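# Move shelf to blue-labelled rack level, bottles standing

## Task

Relocate the removable shelf to the height of the wall rack that carries blue labels and slide it in as far as it goes. Every bottle must finish upright on that shelf, and the arrangement must hold by itself, not because the robot is still supporting it. Then open the grippers and pull the arms away.

## Robot and tools

Robot: two arms, left_arm and right_arm, each with a 7-joint arm and a parallel gripper. Identical joint values on both arms produce mirrored postures. Keep the arms from colliding or pressing on each other.

World frame (used by every printed gripper pose and by the camera calibrations): origin on the plane z = 0, directly under the midpoint between the two arm bases, which sit 0.70 m above it. +x points forward, the direction both arms face. +y points toward left_arm's side; this is not the left of any image. +z points up. Positions are in metres, orientations are quaternions in w,x,y,z order. The printed hand position is approximate and less accurate at long reach.

Gripper geometry: the fingers extend along the gripper's +z axis and close along its y axis. end_effector_position is the point between the finger pads when closed, just under 1 cm behind the tips. Closing pushes the tips about 17 mm further along +z.

Tool execute_actions, argument actions: a list holding at most one item.
- Empty list []: no command, just returns the current state.
- Motion: {"rows": [[...]], "steps": n}. n is 1 to 15 control steps of 1/30 s each, default 15. rows holds 1 to 15 rows; each row is used for one step, and the final row repeats if rows run out.
- Wait: {"steps": n} with no rows, n up to 300. It returns once n steps have elapsed since the previous result, and your reply time counts toward them.
Optional pictures (boolean) turns camera images on or off for that result; they are included by default.

Each row is one flat list of 16 numbers covering both arms, even if only one moves: left_arm's 7 joint targets then its opening, then right_arm's 7 joint targets then its opening. Joint targets are absolute angles in radians, in the same order Joint positions prints them: shoulder pitch, shoulder roll, upper arm roll, elbow, forearm roll, wrist pitch, wrist yaw. Ranges: shoulder pitch -1.396 to 2.000 (left) and -1.300 to 2.000 (right); shoulder roll -0.175 to 2.000; upper arm roll -1.571 to 1.571; elbow 0.000 to 2.443; forearm roll -1.571 to 1.571; wrist pitch -0.785 to 0.785; wrist yaw -1.571 to 1.571. True limits may differ by up to 0.017 rad. A target more than 0.017 rad outside a range, and further out than the joint currently is, gets the whole call refused, and nothing is sent. A target beyond the real limit is clipped there and reported with "joint sent to its limit"; that line may refer to an earlier action still running. Its absence does not prove there is room left.

Opening is an absolute value from -1 (closed) to +1 (fully open, 0.145 m between pads). A full close takes at least about 0.5 s.

Motion limits: each step, a joint's target is held within a fixed lead of its measured angle: 0.0738 rad shoulder pitch, 0.0684 shoulder roll, 0.113 upper arm roll, 0.119 elbow, 0.403 forearm roll, 0.414 wrist pitch and wrist yaw. If the targets would put a gripper more than 70 mm from where it is, all that arm's targets are scaled back toward the current angles. Distant targets therefore take several calls. Between calls the arms keep pursuing the last row sent, until everything has nearly stopped or a step is HELD; after that, only a new action moves them further. Fingers still in motion finish moving.

Result lines: the state line gives each gripper's end_effector_position and end_effector_quat_wxyz. Joint positions and Joint velocities list, per arm, the seven joints (rad, rad/s) plus the pad gap (m, m/s). grip_measured is the measured opening on the command scale. To hold something, keep commanding an opening clearly lower than grip_measured; a bigger difference squeezes harder, up to roughly 10 N per pad for objects up to about 11 cm wide. Slamming the fingers shut can push harder and sometimes force them open. "joint command not followed" means a clearance check altered or blocked joint targets on some steps, while the rest of the row ran. HELD marks steps where your row, wholly or partly, was not sent. Joint torques list total drive output per joint; they are noisy and offset, nonzero even unloaded, and friction can hide or fake a load. MOTOR HOT appears from 85 °C; at 100 °C an OVER-TEMPERATURE FAULT stops the arm and lets loaded joints sag until cooled, so avoid long holds under load.

Cameras: cam_high, cam_low, cam_left_wrist, cam_right_wrist, each 672x504, with calibration given as K, distortion D and T_world_to_cam (world to camera, metres); wrist camera poses follow their arm's joint readings. Results list any camera whose numbers changed.

Tool zoom_image: camera (one of the four names) and region [x0, y0, x1, y1] in pixels of that camera's latest image, origin top-left, at most 504 by 504. Returns an enlarged view.

Tool finished_scene: argument scene, the number of the current scene. Replying without any tool call ends everything.

Cautions: occasional disturbances may tug a held part or nudge loose objects. Knocking anything out of the work area fails the task. Drops, slips, slams, hard impacts and heavy pushing are penalised. Smooth, efficient motion is preferred. Before ending, make sure the shelf is fully inserted at the blue-label level, all bottles stand on it, and both grippers are open and clear.

Each tool is called after "Request:" as name(argument=value, ...) on one line, values as JSON.

## Session

Request:
execute_actions(actions=[])

Scene clock: 0.00 s of 6000.00 s.
left_arm: end_effector_position=(+0.2680, +0.1589, +0.4411) grip_measured=+1.00 end_effector_quat_wxyz=(-0.006, +0.716, +0.008, +0.698) | right_arm: end_effector_position=(+0.2731, -0.1538, +0.4455) grip_measured=+1.00 end_effector_quat_wxyz=(-0.002, +0.711, -0.003, +0.704)
Joint positions: left_arm=[-0.445  0.333 -0.276  1.793  0.187 -0.276 -0.361  0.145] | right_arm=[-0.423  0.327 -0.282  1.791  0.185 -0.271 -0.347  0.145]
Joint velocities: left_arm=[ 0.011 -0.011 -0.007 -0.017 -0.007 -0.022 -0.022 -0.   ] | right_arm=[-0.055 -0.055  0.017  0.007  0.007 -0.066  0.007  0.   ]
Joint torques (N m, as the arm reports them, + toward a larger angle): no reading

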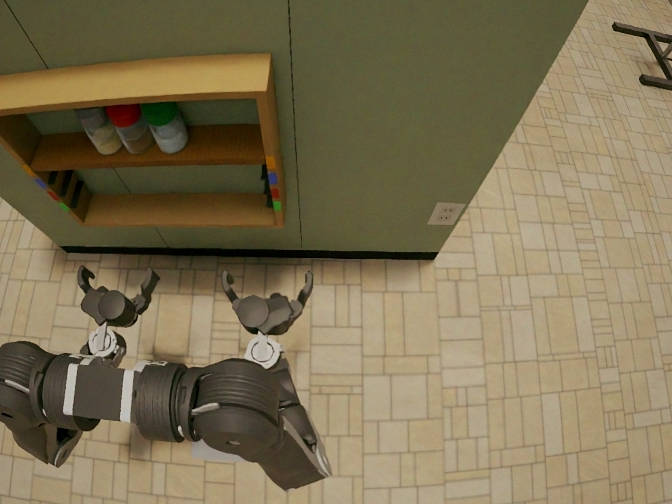

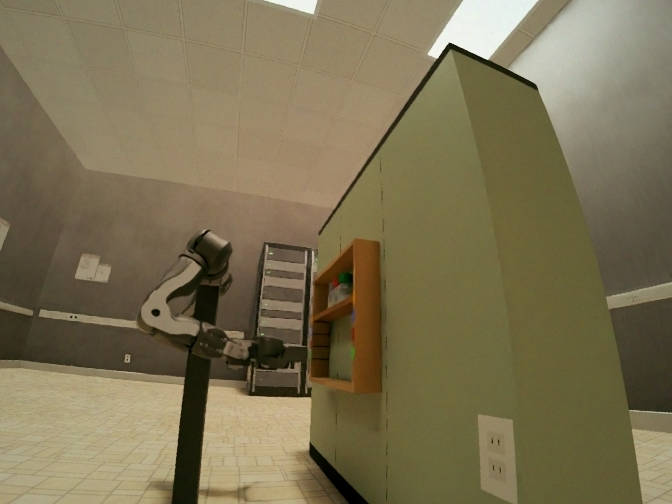

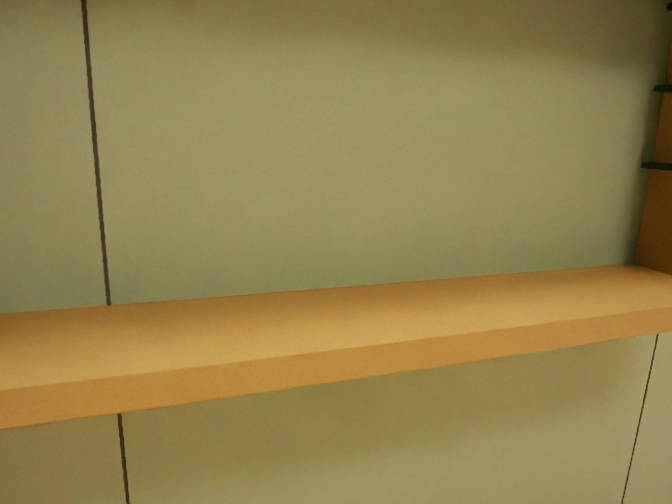

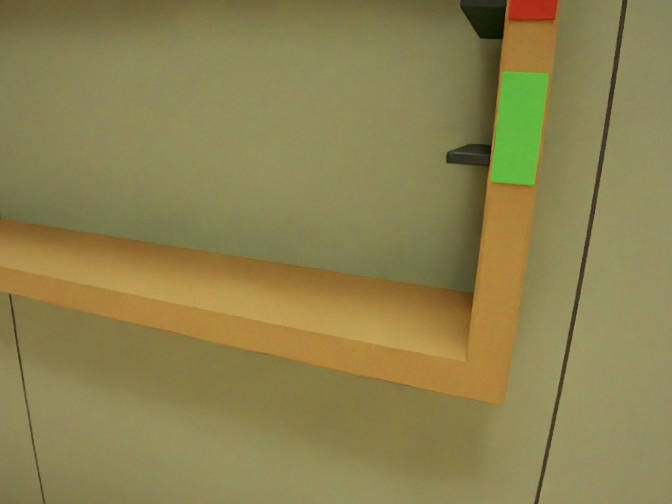

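Request:
zoom_image(camera="cam_high", region=[0, 40, 320, 260])

Request:
zoom_image(camera="cam_low", region=[260, 220, 420, 410])

Region (0, 40, 320, 260) of cam_high's 672x504 image, scaled by 1.575, with more detail than that image has; it fills the top 346 rows of this view, and the rest is white.

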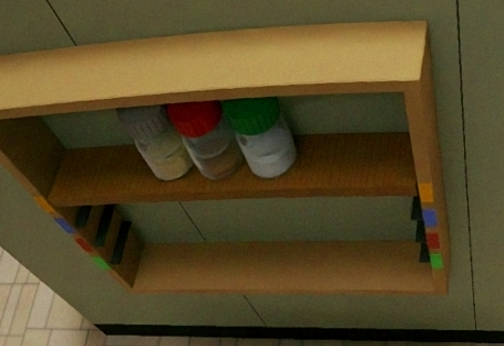

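Region (260, 220, 420, 410) of cam_low's 672x504 image, scaled by 2.653, with more detail than that image has; it fills the left 424 columns of this view, and the rest is white.

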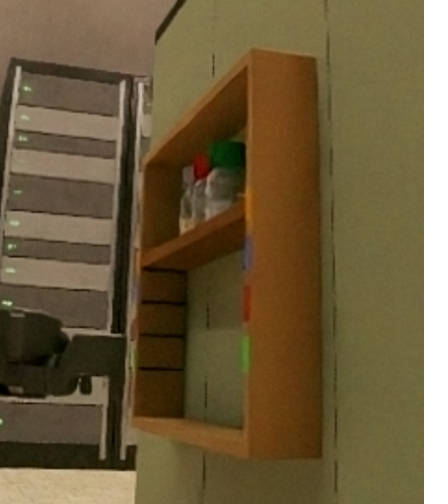

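Request:
execute_actions(actions=[{"rows": [[0.2126,0,0.5948,2.0572,-1.2644,0.518,0.781,1,0.2126,0,-0.5948,2.0572,1.2644,0.518,-0.781,1]], "steps": 15}], pictures=false)

Scene clock: 32.40 s of 6000.00 s.
left_arm: end_effector_position=(+0.3003, +0.3618, +0.5729) grip_measured=+1.00 end_effector_quat_wxyz=(-0.438, +0.784, -0.084, +0.431) | right_arm: end_effector_position=(+0.3012, +0.0537, +0.5696) grip_measured=+1.00 end_effector_quat_wxyz=(-0.433, +0.788, -0.086, +0.429)
Joint positions: left_arm=[ 0.205 -0.001  0.598  2.058 -1.261  0.516  0.774  0.145] | right_arm=[ 0.204  0.003 -0.595  2.053  1.263  0.517 -0.78   0.145]
Joint velocities: left_arm=[-0.187  0.011  0.203 -0.134 -0.242  0.183  0.037 -0.   ] | right_arm=[ 0.055 -0.011  0.017 -0.002 -0.066 -0.037 -0.081  0.   ]
Joint torques (N m, as the arm reports them, + toward a larger angle): left_arm=[ 6.68  2.72 -1.17  4.59  0.1  -0.31 -0.15] | right_arm=[ 4.88 -2.98  0.44  3.89  0.05 -0.07  0.38]
Steps of this call (steps 1 to 90: nothing new was sent; then 28.90 s passed at rest; steps 91 to 105: all 15 steps of this action). Readings (joint positions):
91: left_arm=[-0.437 0.280 -0.201 1.835 0.100 -0.171 -0.270] | right_arm=[-0.398 0.308 -0.335 1.835 0.281 -0.175 -0.451]
92: left_arm=[-0.387 0.204 -0.101 1.922 -0.048 -0.026 -0.128] | right_arm=[-0.338 0.250 -0.430 1.918 0.430 -0.028 -0.595]
94: left_arm=[-0.221 0.077 0.092 2.091 -0.410 0.294 0.231] | right_arm=[-0.192 0.106 -0.599 2.069 0.792 0.312 -0.722]
98: left_arm=[-0.007 -0.005 0.479 2.044 -1.102 0.499 0.731] | right_arm=[0.066 0.001 -0.600 2.055 1.229 0.504 -0.767]
105: the state above

Request:
execute_actions(actions=[{"rows": [[0.2126,0,0.5948,2.0572,-1.2644,-0.518,0.781,1,0.2126,0,-0.5948,2.0572,1.2644,-0.518,-0.781,1]], "steps": 15}])

Scene clock: 33.50 s of 6000.00 s.
left_arm: end_effector_position=(+0.3433, +0.2618, +0.6167) grip_measured=+1.00 end_effector_quat_wxyz=(+0.501, -0.499, +0.497, -0.503) | right_arm: end_effector_position=(+0.3435, -0.0454, +0.6144) grip_measured=+1.00 end_effector_quat_wxyz=(+0.499, -0.501, +0.499, -0.501)
Joint positions: left_arm=[ 0.214  0.001  0.593  2.057 -1.263 -0.514  0.775  0.145] | right_arm=[ 0.212  0.    -0.593  2.055  1.263 -0.515 -0.78   0.145]
Joint velocities: left_arm=[ 0.055  0.099 -0.007 -0.012 -0.037 -0.081  0.007  0.   ] | right_arm=[ 0.055 -0.077 -0.012 -0.012 -0.081  0.022 -0.022  0.   ]
Joint torques (N m, as the arm reports them, + toward a larger angle): left_arm=[ 3.97  1.99  0.06  4.51  0.19 -0.08 -0.24] | right_arm=[ 3.57 -2.02 -0.08  3.34 -0.2   0.    0.4 ]
Steps of this call (steps 1 to 15: the robot went on to your last target; steps 16 to 18: nothing new was sent; steps 19 to 33: all 15 steps of this action). Readings (joint positions):
19: left_arm=[0.213 0.000 0.597 2.057 -1.266 0.433 0.775] | right_arm=[0.211 0.001 -0.598 2.054 1.265 0.433 -0.780]
20: left_arm=[0.213 0.001 0.598 2.057 -1.267 0.287 0.775] | right_arm=[0.210 0.000 -0.598 2.054 1.266 0.288 -0.780]
22: left_arm=[0.214 0.001 0.595 2.057 -1.266 -0.075 0.775] | right_arm=[0.211 -0.000 -0.595 2.055 1.266 -0.076 -0.780]
26: left_arm=[0.214 0.001 0.593 2.057 -1.263 -0.480 0.775] | right_arm=[0.212 0.000 -0.593 2.055 1.263 -0.481 -0.780]
33: the state above
camera_calibration (this result's frames):
cam_left_wrist: T_world_to_cam=[[-0.325292, -0.0300001, -0.945137, 0.697856], [-0.243812, 0.968364, 0.0531765, -0.19917], [0.913641, 0.247734, -0.322316, -0.12867], [0, 0, 0, 1]] pos_world=[0.296006, 0.245681, 0.628689]
cam_right_wrist: T_world_to_cam=[[0.369036, -0.0473739, -0.928207, 0.445385], [-0.246118, 0.958066, -0.146749, 0.220858], [0.896236, 0.282604, 0.341901, -0.455619], [0, 0, 0, 1]] pos_world=[0.298336, -0.061737, 0.601597]

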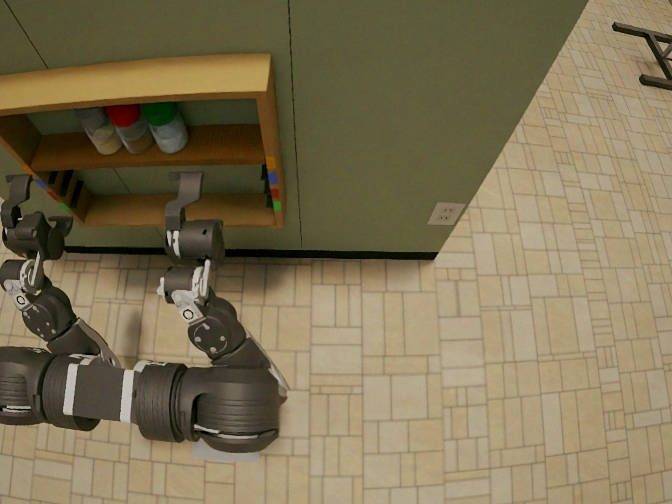

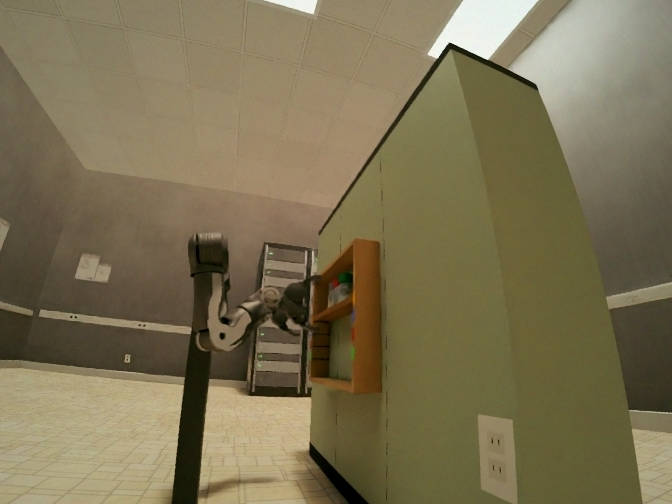

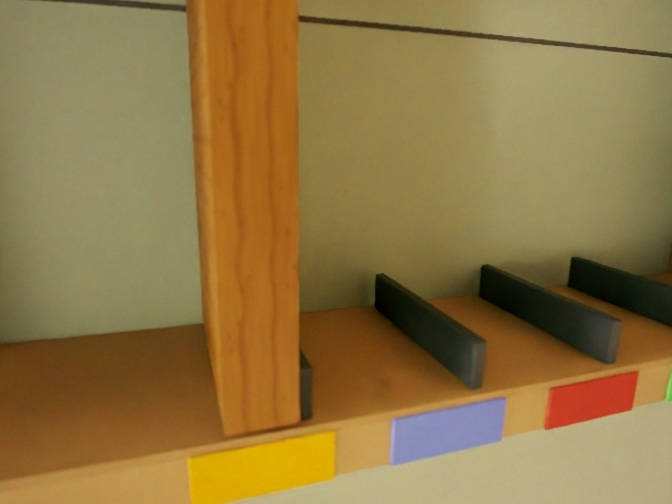

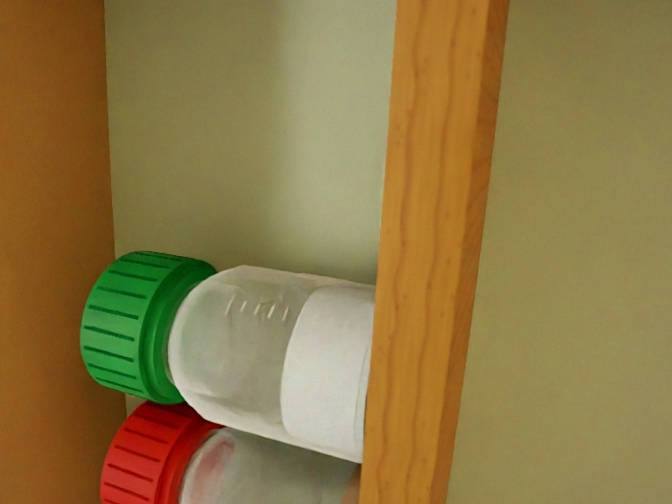

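Request:
execute_actions(actions=[{"rows": [[0.2492,0,0.5872,2.0116,-1.2933,-0.518,0.7643,0.6,0.2492,0,-0.5872,2.0116,1.2933,-0.518,-0.7643,0.6],[0.2859,0,0.5795,1.9661,-1.3222,-0.518,0.7477,0.3,0.2859,0,-0.5795,1.9661,1.3222,-0.518,-0.7477,0.3],[0.3225,0,0.5719,1.9205,-1.3511,-0.518,0.7310,0.3,0.3225,0,-0.5719,1.9205,1.3511,-0.518,-0.7310,0.3],[0.3591,0,0.5643,1.8749,-1.3800,-0.518,0.7143,0.3,0.3591,0,-0.5643,1.8749,1.3800,-0.518,-0.7143,0.3],[0.3958,0,0.5567,1.8294,-1.4089,-0.518,0.6977,0.3,0.3958,0,-0.5567,1.8294,1.4089,-0.518,-0.6977,0.3],[0.4324,0,0.5490,1.7838,-1.4377,-0.518,0.6810,0.3,0.4324,0,-0.5490,1.7838,1.4377,-0.518,-0.6810,0.3],[0.4690,0,0.5414,1.7382,-1.4666,-0.518,0.6643,0.3,0.4690,0,-0.5414,1.7382,1.4666,-0.518,-0.6643,0.3],[0.5056,0,0.5338,1.6926,-1.4955,-0.518,0.6476,0.3,0.5056,0,-0.5338,1.6926,1.4955,-0.518,-0.6476,0.3],[0.5423,0,0.5261,1.6471,-1.5244,-0.518,0.6310,0.3,0.5423,0,-0.5261,1.6471,1.5244,-0.518,-0.6310,0.3],[0.5789,0,0.5185,1.6015,-1.5533,-0.518,0.6143,0.3,0.5789,0,-0.5185,1.6015,1.5533,-0.518,-0.6143,0.3]], "steps": 15}])

Scene clock: 38.97 s of 6000.00 s.
left_arm: end_effector_position=(+0.4369, +0.2613, +0.6225) grip_measured=+0.30 end_effector_quat_wxyz=(+0.499, -0.500, +0.501, -0.500) | right_arm: end_effector_position=(+0.4368, -0.0457, +0.6199) grip_measured=+0.30 end_effector_quat_wxyz=(+0.497, -0.502, +0.502, -0.499)
Joint positions: left_arm=[ 0.579 -0.     0.517  1.604 -1.551 -0.519  0.619  0.098] | right_arm=[ 0.576  0.001 -0.518  1.602  1.552 -0.519 -0.621  0.098]
Joint velocities: left_arm=[ 0.055  0.033 -0.012 -0.012 -0.066 -0.022 -0.051 -0.   ] | right_arm=[ 0.033  0.011  0.017 -0.007 -0.022  0.007  0.022  0.   ]
Joint torques (N m, as the arm reports them, + toward a larger angle): left_arm=[ 7.54  1.96 -0.71  3.99  0.21  0.05 -0.5 ] | right_arm=[ 6.21 -1.89  0.88  2.93 -0.26  0.11  0.61]
Steps of this call (steps 1 to 15: the robot went on to your last target; steps 16 to 90: nothing new was sent; then 1.97 s passed at rest; steps 91 to 105: all 15 steps of this action). Readings (joint positions):
91: left_arm=[0.233 0.001 0.593 2.033 -1.274 -0.516 0.772] | right_arm=[0.230 0.000 -0.592 2.031 1.274 -0.517 -0.774]
92: left_arm=[0.278 0.001 0.588 1.977 -1.296 -0.517 0.765] | right_arm=[0.275 0.000 -0.589 1.977 1.296 -0.517 -0.766]
94: left_arm=[0.360 0.001 0.565 1.882 -1.347 -0.517 0.738] | right_arm=[0.358 0.000 -0.566 1.881 1.348 -0.517 -0.739]
98: left_arm=[0.502 0.001 0.538 1.700 -1.461 -0.519 0.674] | right_arm=[0.499 -0.000 -0.539 1.699 1.462 -0.518 -0.675]
105: the state above
camera_calibration (this result's frames):
cam_left_wrist: T_world_to_cam=[[-0.333362, -0.0261236, -0.942437, 0.734644], [-0.24092, 0.968788, 0.058365, -0.180797], [0.911497, 0.246509, -0.329251, -0.20651], [0, 0, 0, 1]] pos_world=[0.389578, 0.245252, 0.634915]
cam_right_wrist: T_world_to_cam=[[0.361906, -0.0450844, -0.931124, 0.421005], [-0.245938, 0.958825, -0.142016, 0.241938], [0.899188, 0.280395, 0.335917, -0.538734], [0, 0, 0, 1]] pos_world=[0.39156, -0.0619371, 0.607337]

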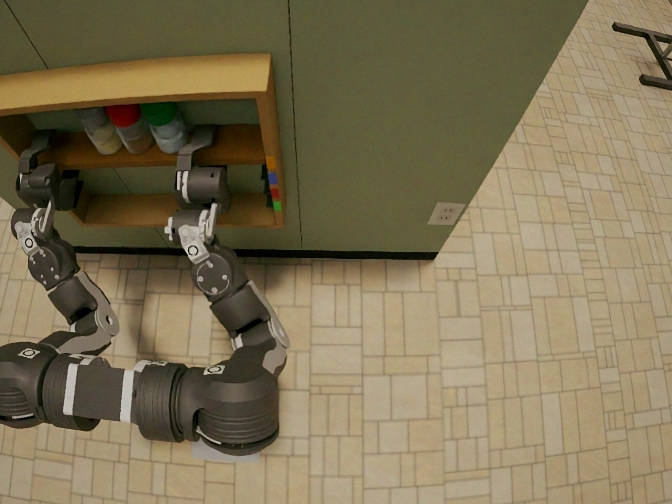

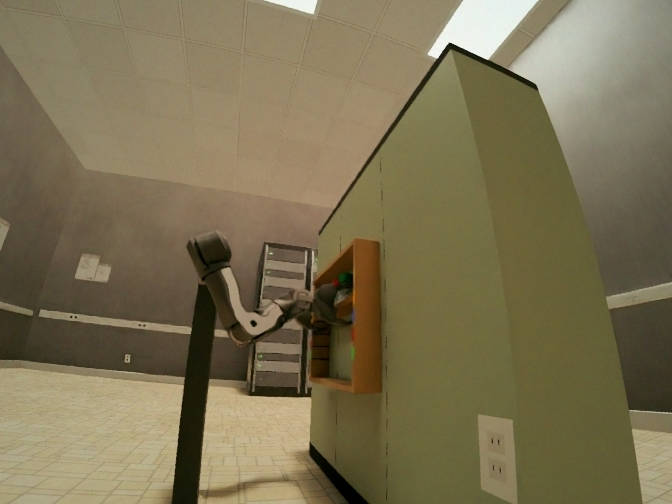

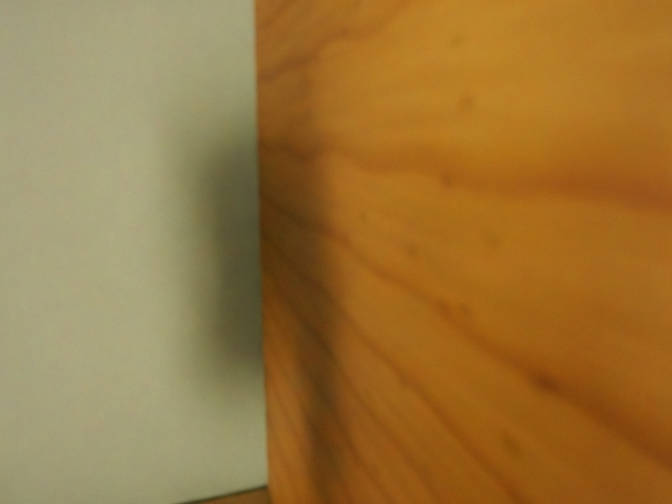

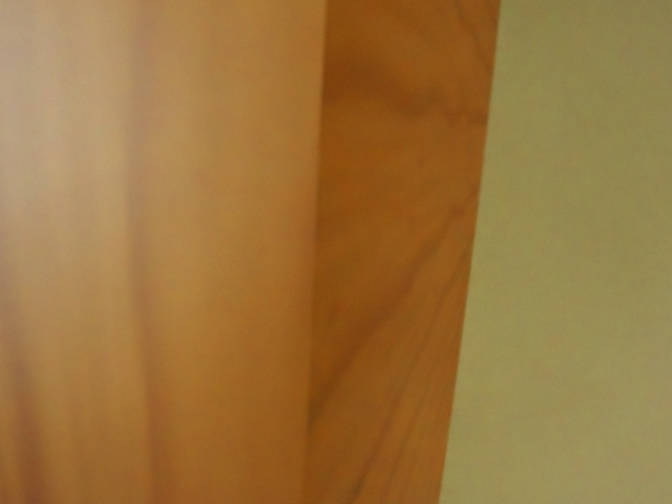

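Request:
execute_actions(actions=[{"rows": [[0.5789,0,0.5185,1.6015,-1.5533,-0.518,0.6143,-0.2,0.5789,0,-0.5185,1.6015,1.5533,-0.518,-0.6143,-0.2],[0.5789,0,0.5185,1.6015,-1.5533,-0.518,0.6143,-0.6,0.5789,0,-0.5185,1.6015,1.5533,-0.518,-0.6143,-0.6],[0.5789,0,0.5185,1.6015,-1.5533,-0.518,0.6143,-1,0.5789,0,-0.5185,1.6015,1.5533,-0.518,-0.6143,-1]], "steps": 15}], pictures=false)

Scene clock: 40.20 s of 6000.00 s.
left_arm: end_effector_position=(+0.4371, +0.2616, +0.6142) grip_measured=-0.76 end_effector_quat_wxyz=(+0.491, -0.509, +0.507, -0.493) | right_arm: end_effector_position=(+0.4369, -0.0455, +0.6212) grip_measured=-0.76 end_effector_quat_wxyz=(+0.499, -0.500, +0.502, -0.499)
Joint positions: left_arm=[ 0.572 -0.002  0.518  1.597 -1.555 -0.516  0.634  0.018] | right_arm=[ 0.578  0.001 -0.518  1.603  1.554 -0.519 -0.617  0.018]
Joint velocities: left_arm=[-0.011 -0.011 -0.007 -0.007 -0.007  0.037  0.051  0.   ] | right_arm=[-0.033  0.033  0.007  0.007  0.007 -0.037  0.037 -0.   ]
Joint torques (N m, as the arm reports them, + toward a larger angle): left_arm=[ 9.62  2.24 -0.74  5.7   0.25 -0.1  -0.88] | right_arm=[ 5.94 -1.95  0.78  3.04 -0.24  0.14  0.49]
Steps of this call (steps 1 to 15: the robot went on to your last target; steps 16 to 22: nothing new was sent; steps 23 to 37: all 15 steps of this action). Readings (joint positions):
23: left_arm=[0.579 -0.000 0.517 1.604 -1.551 -0.519 0.618] | right_arm=[0.576 0.001 -0.518 1.602 1.553 -0.519 -0.620]
24: left_arm=[0.579 -0.000 0.517 1.604 -1.551 -0.519 0.618] | right_arm=[0.576 0.001 -0.518 1.602 1.553 -0.519 -0.620]
26: left_arm=[0.579 -0.000 0.517 1.604 -1.551 -0.519 0.618] | right_arm=[0.576 0.001 -0.518 1.602 1.553 -0.519 -0.620]
30: left_arm=[0.573 -0.001 0.518 1.597 -1.556 -0.518 0.632] | right_arm=[0.578 0.001 -0.518 1.603 1.554 -0.519 -0.617]
37: the state above

Request:
execute_actions(actions=[{"rows": [[0.5571,0,0.5207,1.6344,-1.5342,-0.518,0.6265,-1,0.5571,0,-0.5207,1.6344,1.5342,-0.518,-0.6275,-1],[0.5353,0,0.5229,1.6673,-1.5151,-0.518,0.6386,-1,0.5353,0,-0.5229,1.6673,1.5151,-0.518,-0.6406,-1],[0.5134,0,0.5250,1.7003,-1.4959,-0.518,0.6508,-1,0.5134,0,-0.5250,1.7003,1.4959,-0.518,-0.6538,-1],[0.4916,0,0.5272,1.7332,-1.4768,-0.518,0.6629,-1,0.4916,0,-0.5272,1.7332,1.4768,-0.518,-0.6669,-1],[0.4698,0,0.5294,1.7661,-1.4577,-0.518,0.6751,-1,0.4698,0,-0.5294,1.7661,1.4577,-0.518,-0.6801,-1],[0.4484,0,0.5344,1.7961,-1.4390,-0.518,0.6847,-1,0.4484,0,-0.5344,1.7961,1.4390,-0.518,-0.6907,-1],[0.4270,0,0.5394,1.8261,-1.4203,-0.518,0.6943,-1,0.4270,0,-0.5394,1.8261,1.4203,-0.518,-0.7013,-1],[0.4056,0,0.5444,1.8561,-1.4016,-0.518,0.7038,-1,0.4056,0,-0.5444,1.8561,1.4016,-0.518,-0.7118,-1],[0.3842,0,0.5494,1.8861,-1.3829,-0.518,0.7134,-1,0.3842,0,-0.5494,1.8861,1.3829,-0.518,-0.7224,-1],[0.3628,0,0.5544,1.9161,-1.3642,-0.518,0.7230,-1,0.3628,0,-0.5544,1.9161,1.3642,-0.518,-0.7330,-1],[0.3411,0,0.5622,1.9435,-1.3449,-0.518,0.7300,-1,0.3411,0,-0.5622,1.9435,1.3449,-0.518,-0.7410,-1],[0.3195,0,0.5700,1.9709,-1.3256,-0.518,0.7369,-1,0.3195,0,-0.5700,1.9709,1.3256,-0.518,-0.7489,-1],[0.2978,0,0.5778,1.9984,-1.3062,-0.518,0.7439,-1,0.2978,0,-0.5778,1.9984,1.3062,-0.518,-0.7569,-1],[0.2762,0,0.5856,2.0258,-1.2869,-0.518,0.7508,-1,0.2762,0,-0.5856,2.0258,1.2869,-0.518,-0.7648,-1],[0.2545,0,0.5934,2.0532,-1.2676,-0.518,0.7578,-1,0.2545,0,-0.5934,2.0532,1.2676,-0.518,-0.7728,-1]], "steps": 15}], pictures=false)

Scene clock: 50.70 s of 6000.00 s.
left_arm: end_effector_position=(+0.3488, +0.2645, +0.6203) grip_measured=-0.76 end_effector_quat_wxyz=(+0.509, -0.498, +0.497, -0.496) | right_arm: end_effector_position=(+0.3491, -0.0426, +0.6168) grip_measured=-0.76 end_effector_quat_wxyz=(+0.507, -0.500, +0.503, -0.490)
Joint positions: left_arm=[ 0.25  -0.003  0.591  2.038 -1.302 -0.521  0.773  0.018] | right_arm=[ 0.247  0.002 -0.59   2.036  1.308 -0.526 -0.781  0.018]
Joint velocities: left_arm=[-0.78   0.011  0.232  0.735  0.374  0.007  0.168 -0.   ] | right_arm=[-0.604 -0.033 -0.237  0.711 -0.432 -0.051 -0.242 -0.002]
Joint torques (N m, as the arm reports them, + toward a larger angle): left_arm=[ 7.59  2.82 -0.35  6.02  0.54  0.11 -1.03] | right_arm=[ 6.04 -2.29  0.2   4.75 -0.78  0.36  1.02]
Steps of this call (steps 1 to 15: the robot went on to your last target; steps 16 to 90: nothing new was sent; then 7.00 s passed at rest; steps 91 to 105: all 15 steps of this action). Readings (joint positions):
91: left_arm=[0.562 -0.003 0.518 1.613 -1.548 -0.515 0.639] | right_arm=[0.567 0.001 -0.518 1.617 1.548 -0.519 -0.622]
92: left_arm=[0.536 -0.003 0.519 1.649 -1.533 -0.514 0.646] | right_arm=[0.542 0.002 -0.518 1.652 1.534 -0.518 -0.630]
94: left_arm=[0.486 -0.003 0.526 1.720 -1.497 -0.515 0.666] | right_arm=[0.491 0.002 -0.525 1.723 1.497 -0.518 -0.651]
98: left_arm=[0.404 -0.003 0.541 1.843 -1.425 -0.516 0.709] | right_arm=[0.405 0.001 -0.540 1.844 1.428 -0.521 -0.702]
105: the state above

Request:
execute_actions(actions=[{"rows": [[0.2341,0,0.6030,2.0757,-1.2490,-0.518,0.7651,-1,0.2341,0,-0.6030,2.0757,1.2490,-0.518,-0.7801,-1],[0.2137,0,0.6125,2.0983,-1.2304,-0.518,0.7723,-1,0.2137,0,-0.6125,2.0983,1.2304,-0.518,-0.7873,-1],[0.1934,0,0.6221,2.1208,-1.2117,-0.518,0.7796,-1,0.1934,0,-0.6221,2.1208,1.2117,-0.518,-0.7946,-1],[0.1730,0,0.6316,2.1434,-1.1931,-0.518,0.7868,-1,0.1730,0,-0.6316,2.1434,1.1931,-0.518,-0.8018,-1],[0.1526,0,0.6412,2.1659,-1.1745,-0.518,0.7941,-1,0.1526,0,-0.6412,2.1659,1.1745,-0.518,-0.8091,-1],[0.1346,0,0.6367,2.1563,-1.1828,-0.518,0.7642,-1,0.1346,0,-0.6367,2.1563,1.1828,-0.518,-0.7792,-1],[0.1166,0,0.6322,2.1467,-1.1910,-0.518,0.7344,-1,0.1166,0,-0.6322,2.1467,1.1910,-0.518,-0.7494,-1],[0.0986,0,0.6278,2.1372,-1.1993,-0.518,0.7045,-1,0.0986,0,-0.6278,2.1372,1.1993,-0.518,-0.7195,-1],[0.0806,0,0.6233,2.1276,-1.2075,-0.518,0.6747,-1,0.0806,0,-0.6233,2.1276,1.2075,-0.518,-0.6897,-1],[0.0626,0,0.6188,2.1180,-1.2158,-0.518,0.6448,-1,0.0626,0,-0.6188,2.1180,1.2158,-0.518,-0.6598,-1],[0.0499,0,0.6148,2.1081,-1.2238,-0.518,0.6201,-1,0.0499,0,-0.6148,2.1081,1.2238,-0.518,-0.6351,-1],[0.0373,0,0.6108,2.0982,-1.2318,-0.518,0.5953,-1,0.0373,0,-0.6108,2.0982,1.2318,-0.518,-0.6103,-1],[0.0246,0,0.6069,2.0883,-1.2398,-0.518,0.5706,-1,0.0246,0,-0.6069,2.0883,1.2398,-0.518,-0.5856,-1],[0.0120,0,0.6029,2.0784,-1.2478,-0.518,0.5458,-1,0.0120,0,-0.6029,2.0784,1.2478,-0.518,-0.5608,-1],[-0.0007,0,0.5989,2.0685,-1.2558,-0.518,0.5211,-1,-0.0007,0,-0.5989,2.0685,1.2558,-0.518,-0.5361,-1]], "steps": 15}], pictures=false)

Request:
execute_actions(actions=[{"steps": 8}])

Scene clock: 56.57 s of 6000.00 s.
left_arm: end_effector_position=(+0.3196, +0.2629, +0.5789) grip_measured=-0.76 end_effector_quat_wxyz=(+0.499, -0.503, +0.502, -0.495) | right_arm: end_effector_position=(+0.3195, -0.0450, +0.5772) grip_measured=-0.76 end_effector_quat_wxyz=(+0.497, -0.503, +0.508, -0.492)
Joint positions: left_arm=[-0.002 -0.001  0.601  2.069 -1.261 -0.518  0.587  0.018] | right_arm=[-0.003  0.001 -0.6    2.069  1.265 -0.526 -0.595  0.018]
Joint velocities: left_arm=[-0.319 -0.011 -0.085 -0.237 -0.227  0.051 -0.637  0.001] | right_arm=[-0.341 -0.077  0.061 -0.212  0.154  0.066  0.681 -0.001]
Joint torques (N m, as the arm reports them, + toward a larger angle): left_arm=[ 4.47  2.61 -0.08  5.48  0.56  0.01 -1.26] | right_arm=[ 3.59 -2.27  0.15  3.7  -0.68  0.29  1.11]
Steps of this call (steps 1 to 30: the robot went on to your last target; steps 31 to 90: nothing new was sent; then 2.37 s passed at rest; steps 91 to 105: all 15 steps of this action). Readings (joint positions):
91: left_arm=[0.238 -0.002 0.598 2.058 -1.277 -0.520 0.786] | right_arm=[0.237 0.002 -0.597 2.057 1.281 -0.525 -0.795]
92: left_arm=[0.214 -0.002 0.605 2.080 -1.261 -0.520 0.791] | right_arm=[0.214 0.002 -0.604 2.080 1.266 -0.525 -0.800]
94: left_arm=[0.166 -0.002 0.631 2.131 -1.227 -0.521 0.804] | right_arm=[0.163 0.002 -0.630 2.128 1.233 -0.526 -0.816]
98: left_arm=[0.100 -0.000 0.630 2.139 -1.204 -0.519 0.759] | right_arm=[0.098 0.000 -0.630 2.140 1.207 -0.526 -0.769]
105: the state above

Scene clock: 56.83 s of 6000.00 s.
left_arm: end_effector_position=(+0.3195, +0.2638, +0.5782) grip_measured=-0.76 end_effector_quat_wxyz=(+0.504, -0.501, +0.499, -0.496) | right_arm: end_effector_position=(+0.3194, -0.0439, +0.5758) grip_measured=-0.76 end_effector_quat_wxyz=(+0.501, -0.501, +0.505, -0.492)
Joint positions: left_arm=[-0.009 -0.002  0.6    2.061 -1.273 -0.518  0.557  0.018] | right_arm=[-0.01   0.001 -0.6    2.061  1.277 -0.526 -0.567  0.018]
Joint velocities: left_arm=[-0.055 -0.077  0.012  0.002  0.11  -0.037 -0.051  0.   ] | right_arm=[-0.033 -0.033  0.002  0.012 -0.007  0.007 -0.022 -0.   ]
Joint torques (N m, as the arm reports them, + toward a larger angle): left_arm=[ 5.39  2.79  0.07  6.64  0.64 -0.01 -1.34] | right_arm=[ 4.2  -2.39  0.    4.63 -0.8   0.3   1.25]
Steps of this call (steps 1 to 8: the robot went on to your last target). Readings (joint positions):
1: left_arm=[-0.009 -0.001 0.600 2.062 -1.267 -0.518 0.576] | right_arm=[-0.011 0.001 -0.600 2.063 1.271 -0.526 -0.584]
2: left_arm=[-0.010 -0.002 0.600 2.061 -1.273 -0.518 0.573] | right_arm=[-0.012 0.001 -0.600 2.061 1.276 -0.526 -0.581]
4: left_arm=[-0.010 -0.002 0.600 2.061 -1.273 -0.518 0.562] | right_arm=[-0.011 0.001 -0.600 2.061 1.277 -0.526 -0.571]
8: the state above
camera_calibration (this result's frames):
cam_left_wrist: T_world_to_cam=[[-0.331607, -0.024432, -0.943101, 0.65318], [-0.251732, 0.965712, 0.0634945, -0.20754], [0.909213, 0.258464, -0.326387, -0.118852], [0, 0, 0, 1]] pos_world=[0.272417, 0.247101, 0.5904]
cam_right_wrist: T_world_to_cam=[[0.358176, -0.0292506, -0.933196, 0.425636], [-0.252417, 0.959255, -0.126949, 0.198553], [0.898886, 0.281025, 0.336199, -0.418891], [0, 0, 0, 1]] pos_world=[0.2742, -0.0602938, 0.563238]

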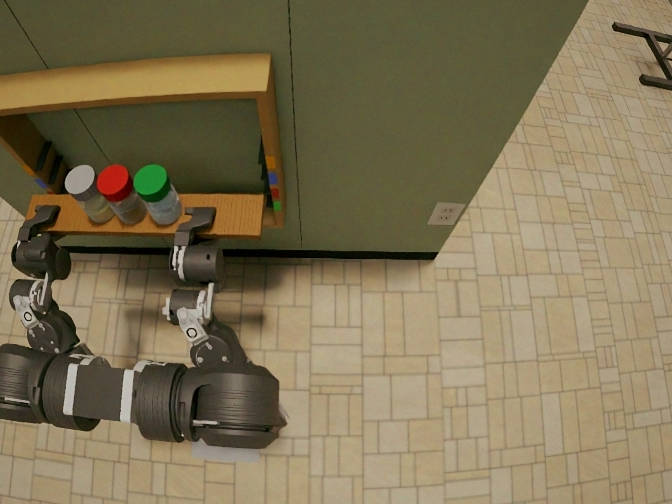

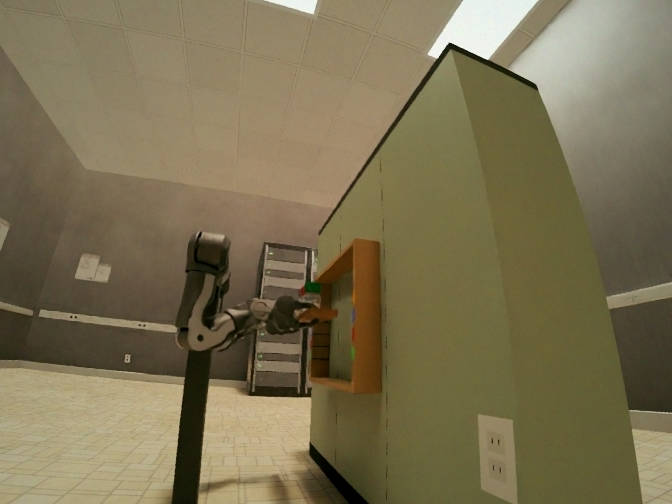

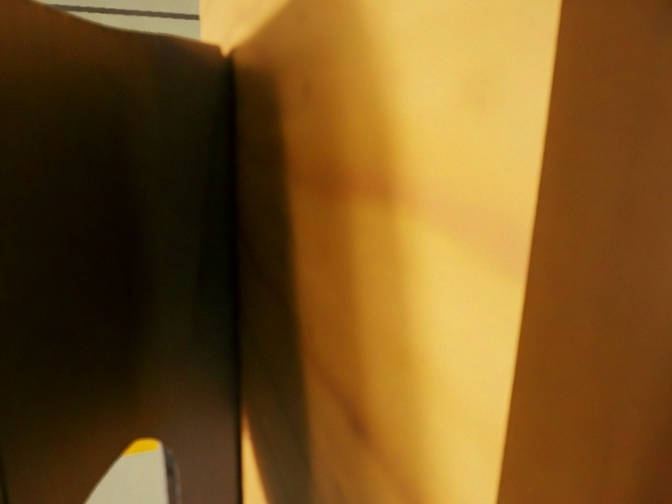

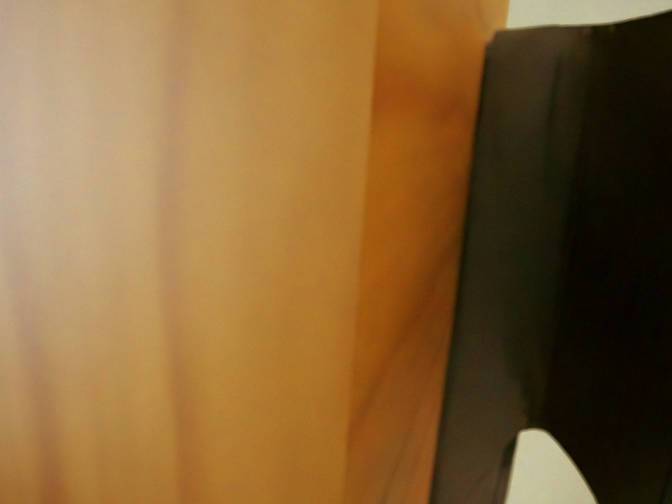

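Request:
execute_actions(actions=[{"rows": [[-0.0207,0,0.5926,2.0529,-1.2684,-0.518,0.4821,-1,0.0093,0,-0.6021,2.0763,1.2495,-0.518,-0.5556,-1],[-0.0207,0,0.5926,2.0529,-1.2684,-0.518,0.4821,-1,0.0093,0,-0.6021,2.0763,1.2495,-0.518,-0.5556,-1],[-0.0207,0,0.5926,2.0529,-1.2684,-0.518,0.4821,-1,0.0093,0,-0.6021,2.0763,1.2495,-0.518,-0.5556,-1],[-0.0207,0,0.5926,2.0529,-1.2684,-0.518,0.4821,-1,0.0093,0,-0.6021,2.0763,1.2495,-0.518,-0.5556,-1],[-0.0207,0,0.5926,2.0529,-1.2684,-0.518,0.4821,-1,0.0093,0,-0.6021,2.0763,1.2495,-0.518,-0.5556,-1],[0.0033,0,0.5861,2.0316,-1.2837,-0.518,0.4807,-1,0.0329,0,-0.5952,2.0548,1.2652,-0.518,-0.5535,-1],[0.0273,0,0.5797,2.0103,-1.2991,-0.518,0.4793,-1,0.0565,0,-0.5884,2.0333,1.2809,-0.518,-0.5513,-1],[0.0514,0,0.5732,1.9891,-1.3144,-0.518,0.4779,-1,0.0800,0,-0.5815,2.0117,1.2967,-0.518,-0.5492,-1],[0.0754,0,0.5668,1.9678,-1.3298,-0.518,0.4765,-1,0.1036,0,-0.5747,1.9902,1.3124,-0.518,-0.5470,-1],[0.0994,0,0.5603,1.9465,-1.3451,-0.518,0.4751,-1,0.1272,0,-0.5678,1.9687,1.3281,-0.518,-0.5449,-1]], "steps": 15}], pictures=false)

Scene clock: 69.07 s of 6000.00 s.
left_arm: end_effector_position=(+0.3466, +0.2634, +0.5752) grip_measured=-0.76 end_effector_quat_wxyz=(+0.506, -0.499, +0.493, -0.503) | right_arm: end_effector_position=(+0.3469, -0.0447, +0.5778) grip_measured=-0.76 end_effector_quat_wxyz=(+0.499, -0.502, +0.506, -0.493)
Joint positions: left_arm=[ 0.094 -0.001  0.561  1.94  -1.353 -0.51   0.503  0.018] | right_arm=[ 0.116  0.002 -0.566  1.96   1.347 -0.522 -0.577  0.018]
Joint velocities: left_arm=[ 0.033 -0.077 -0.002 -0.017 -0.037  0.007 -0.051 -0.   ] | right_arm=[-0.033 -0.077 -0.002  0.002 -0.037 -0.051  0.007  0.   ]
Joint torques (N m, as the arm reports them, + toward a larger angle): left_arm=[ 5.45  2.55 -0.06  6.68  0.46 -0.22 -1.09] | right_arm=[ 5.12 -2.67 -0.09  4.6  -0.75  0.18  1.33]
Steps of this call (steps 1 to 30: the robot went on to your last target; steps 31 to 90: nothing new was sent; then 8.73 s passed at rest; steps 91 to 105: all 15 steps of this action). Readings (joint positions):
91: left_arm=[-0.017 -0.000 0.597 2.056 -1.276 -0.516 0.537] | right_arm=[-0.007 0.001 -0.600 2.061 1.275 -0.526 -0.572]
92: left_arm=[-0.025 -0.001 0.595 2.050 -1.275 -0.513 0.524] | right_arm=[-0.002 0.001 -0.600 2.061 1.272 -0.524 -0.577]
94: left_arm=[-0.027 -0.002 0.595 2.048 -1.276 -0.510 0.516] | right_arm=[-0.001 0.002 -0.600 2.061 1.271 -0.521 -0.583]
98: left_arm=[0.044 -0.001 0.580 1.987 -1.309 -0.511 0.510] | right_arm=[0.069 0.002 -0.586 2.008 1.300 -0.522 -0.582]
105: the state above

Request:
execute_actions(actions=[])

Scene clock: 71.83 s of 6000.00 s.
left_arm: end_effector_position=(+0.3466, +0.2634, +0.5753) grip_measured=-0.76 end_effector_quat_wxyz=(+0.506, -0.498, +0.493, -0.503) | right_arm: end_effector_position=(+0.3469, -0.0448, +0.5779) grip_measured=-0.76 end_effector_quat_wxyz=(+0.499, -0.502, +0.505, -0.493)
Joint positions: left_arm=[ 0.094 -0.001  0.561  1.94  -1.353 -0.51   0.502  0.018] | right_arm=[ 0.116  0.002 -0.566  1.96   1.347 -0.522 -0.577  0.018]
Joint velocities: left_arm=[-0.011 -0.011 -0.007 -0.002  0.022 -0.037 -0.007  0.   ] | right_arm=[-0.011  0.011 -0.012 -0.017 -0.051  0.037  0.007  0.   ]
Joint torques (N m, as the arm reports them, + toward a larger angle): left_arm=[ 5.41  2.57 -0.06  6.58  0.41 -0.24 -1.09] | right_arm=[ 5.28 -2.4  -0.12  4.74 -0.73  0.22  1.28]
Steps of this call (steps 1 to 15: the robot went on to your last target; steps 16 to 83: nothing new was sent). Readings (joint positions):
1: left_arm=[0.094 -0.001 0.561 1.940 -1.353 -0.510 0.502] | right_arm=[0.116 0.002 -0.566 1.960 1.347 -0.522 -0.577]
2: left_arm=[0.094 -0.001 0.561 1.940 -1.353 -0.510 0.502] | right_arm=[0.116 0.002 -0.566 1.960 1.347 -0.522 -0.577]
4: left_arm=[0.094 -0.001 0.561 1.940 -1.353 -0.510 0.502] | right_arm=[0.116 0.002 -0.566 1.960 1.347 -0.522 -0.577]
8: left_arm=[0.094 -0.001 0.561 1.940 -1.353 -0.510 0.502] | right_arm=[0.116 0.002 -0.566 1.960 1.347 -0.522 -0.577]
83: the state above
All arms were judged still, so your last target was given up. Only a new action makes them travel on or press farther. Fingers that are still opening or closing keep moving.
camera_calibration (this result's frames):
cam_left_wrist: T_world_to_cam=[[-0.315507, -0.0323155, -0.948373, 0.658935], [-0.252872, 0.966144, 0.051205, -0.192802], [0.91461, 0.255972, -0.312997, -0.153187], [0, 0, 0, 1]] pos_world=[0.299251, 0.24678, 0.586841]
cam_right_wrist: T_world_to_cam=[[0.355973, -0.0335036, -0.933896, 0.418666], [-0.251158, 0.959157, -0.130144, 0.207918], [0.900113, 0.280883, 0.333019, -0.442592], [0, 0, 0, 1]] pos_world=[0.30157, -0.0610825, 0.565441]

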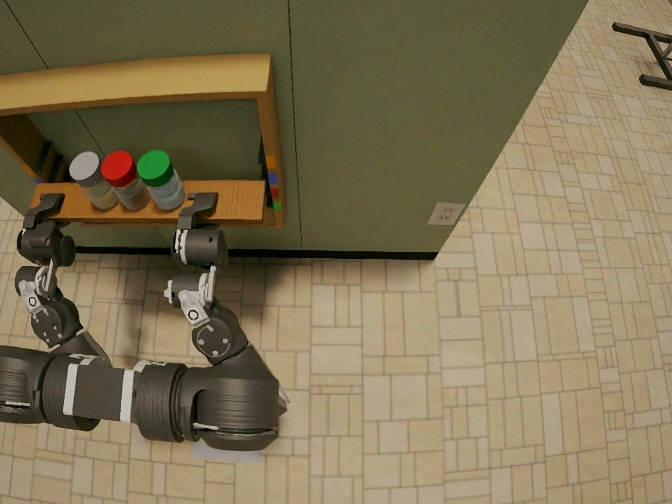

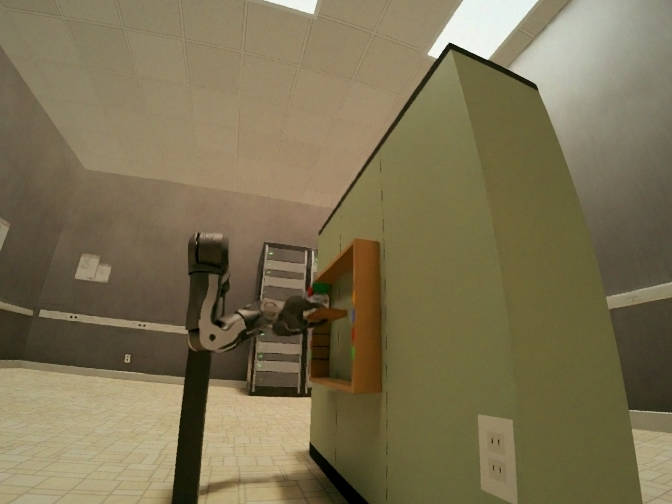

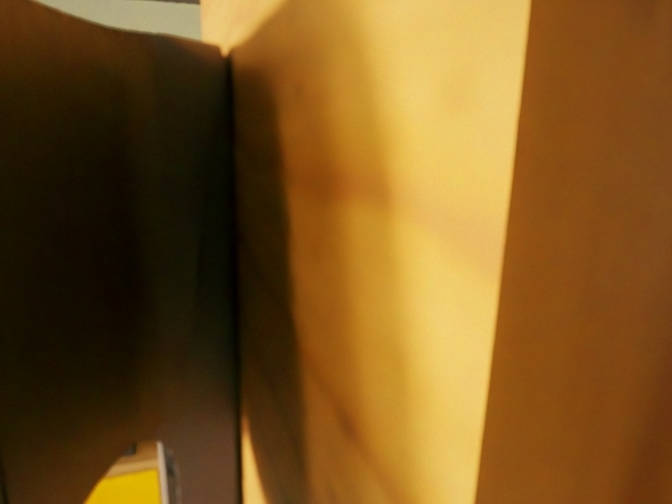

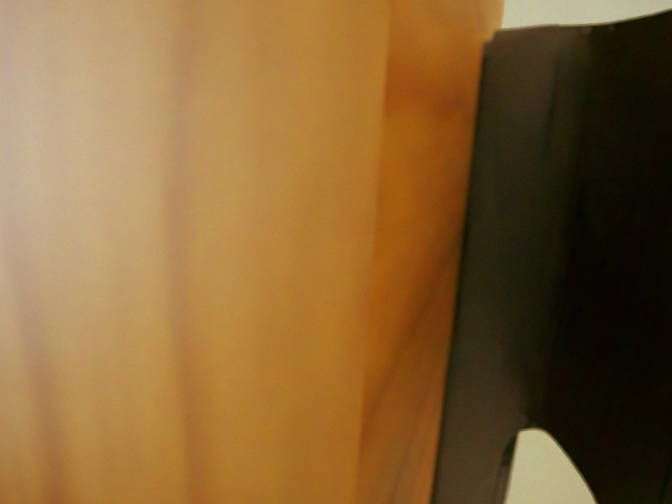

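Request:
execute_actions(actions=[{"rows": [[0.1120,0,0.5578,1.9333,-1.3536,-0.518,0.4723,-1,0.1396,0,-0.5650,1.9554,1.3368,-0.518,-0.5417,-1],[0.1246,0,0.5552,1.9202,-1.3620,-0.518,0.4695,-1,0.1520,0,-0.5621,1.9421,1.3454,-0.518,-0.5384,-1],[0.1372,0,0.5527,1.9070,-1.3705,-0.518,0.4667,-1,0.1643,0,-0.5593,1.9289,1.3541,-0.518,-0.5352,-1],[0.1498,0,0.5501,1.8939,-1.3789,-0.518,0.4639,-1,0.1767,0,-0.5564,1.9156,1.3627,-0.518,-0.5319,-1],[0.1625,0,0.5476,1.8807,-1.3874,-0.518,0.4611,-1,0.1891,0,-0.5536,1.9023,1.3714,-0.518,-0.5287,-1],[0.1751,0,0.5451,1.8675,-1.3959,-0.518,0.4583,-1,0.2015,0,-0.5508,1.8890,1.3801,-0.518,-0.5254,-1],[0.1877,0,0.5425,1.8544,-1.4043,-0.518,0.4555,-1,0.2139,0,-0.5479,1.8757,1.3887,-0.518,-0.5222,-1],[0.2003,0,0.5400,1.8412,-1.4128,-0.518,0.4527,-1,0.2262,0,-0.5451,1.8625,1.3974,-0.518,-0.5189,-1],[0.2129,0,0.5374,1.8281,-1.4212,-0.518,0.4499,-1,0.2386,0,-0.5422,1.8492,1.4060,-0.518,-0.5157,-1],[0.2255,0,0.5349,1.8149,-1.4297,-0.518,0.4471,-1,0.2510,0,-0.5394,1.8359,1.4147,-0.518,-0.5124,-1]], "steps": 15}])

Scene clock: 75.37 s of 6000.00 s.
left_arm: end_effector_position=(+0.3766, +0.2632, +0.5753) grip_measured=-0.76 end_effector_quat_wxyz=(+0.506, -0.498, +0.494, -0.502) | right_arm: end_effector_position=(+0.3771, -0.0448, +0.5777) grip_measured=-0.76 end_effector_quat_wxyz=(+0.499, -0.502, +0.506, -0.493)
Joint positions: left_arm=[ 0.222 -0.001  0.536  1.809 -1.437 -0.512  0.478  0.018] | right_arm=[ 0.242  0.002 -0.539  1.827  1.434 -0.524 -0.548  0.018]
Joint velocities: left_arm=[-0.033 -0.011 -0.002  0.032 -0.081 -0.007 -0.007  0.   ] | right_arm=[-0.077 -0.033 -0.007 -0.002 -0.022  0.051 -0.037 -0.   ]
Joint torques (N m, as the arm reports them, + toward a larger angle): left_arm=[ 6.2   2.4  -0.45  6.44  0.39 -0.19 -1.16] | right_arm=[ 5.68 -2.37  0.25  4.86 -0.75  0.23  1.38]
Steps of this call (steps 1 to 90: nothing new was sent; then 0.03 s passed at rest; steps 91 to 105: all 15 steps of this action). Readings (joint positions):
91: left_arm=[0.099 -0.001 0.561 1.935 -1.355 -0.511 0.501] | right_arm=[0.121 0.002 -0.566 1.955 1.349 -0.523 -0.577]
92: left_arm=[0.113 -0.001 0.560 1.921 -1.362 -0.511 0.500] | right_arm=[0.135 0.002 -0.565 1.941 1.356 -0.523 -0.575]
94: left_arm=[0.141 -0.001 0.554 1.892 -1.379 -0.512 0.498] | right_arm=[0.166 0.002 -0.559 1.912 1.373 -0.523 -0.571]
98: left_arm=[0.191 -0.001 0.545 1.840 -1.412 -0.513 0.488] | right_arm=[0.212 0.002 -0.548 1.859 1.407 -0.524 -0.557]
105: the state above
camera_calibration (this result's frames):
cam_left_wrist: T_world_to_cam=[[-0.316836, -0.0303289, -0.947995, 0.668215], [-0.251551, 0.966383, 0.0531554, -0.186681], [0.914515, 0.25531, -0.313815, -0.179943], [0, 0, 0, 1]] pos_world=[0.329316, 0.246613, 0.586919]
cam_right_wrist: T_world_to_cam=[[0.354719, -0.0331372, -0.934386, 0.408575], [-0.25077, 0.959383, -0.129223, 0.214888], [0.900716, 0.280153, 0.332002, -0.469414], [0, 0, 0, 1]] pos_world=[0.331767, -0.0611126, 0.565381]

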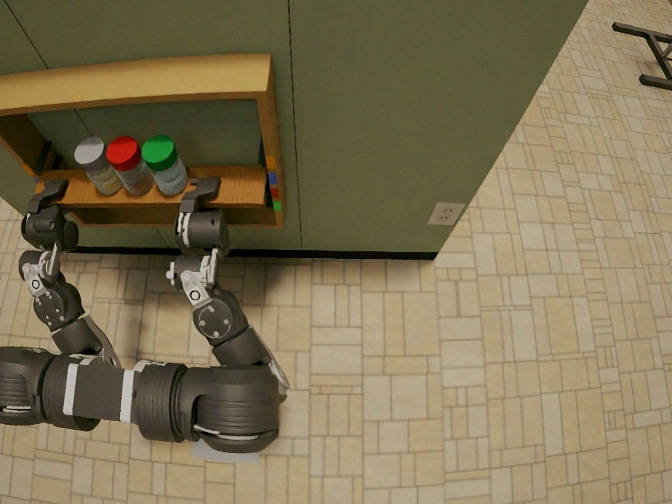

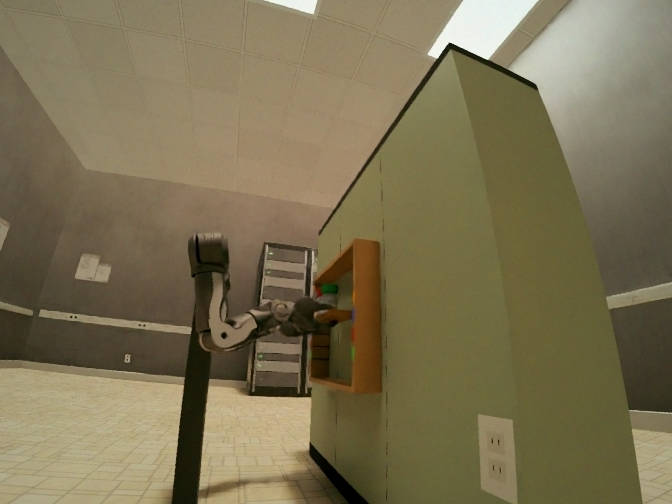

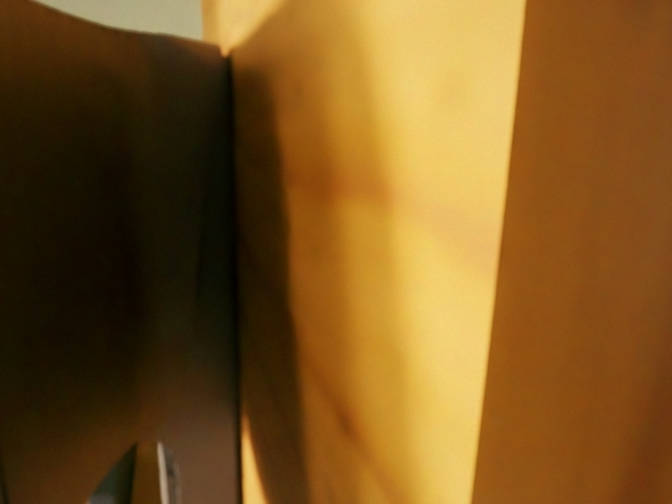

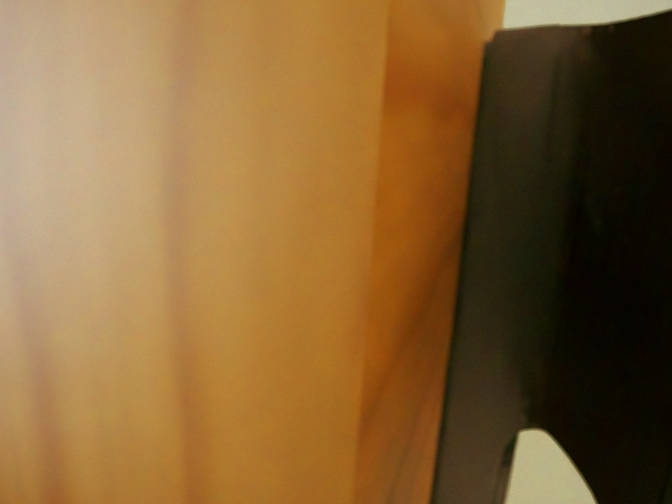

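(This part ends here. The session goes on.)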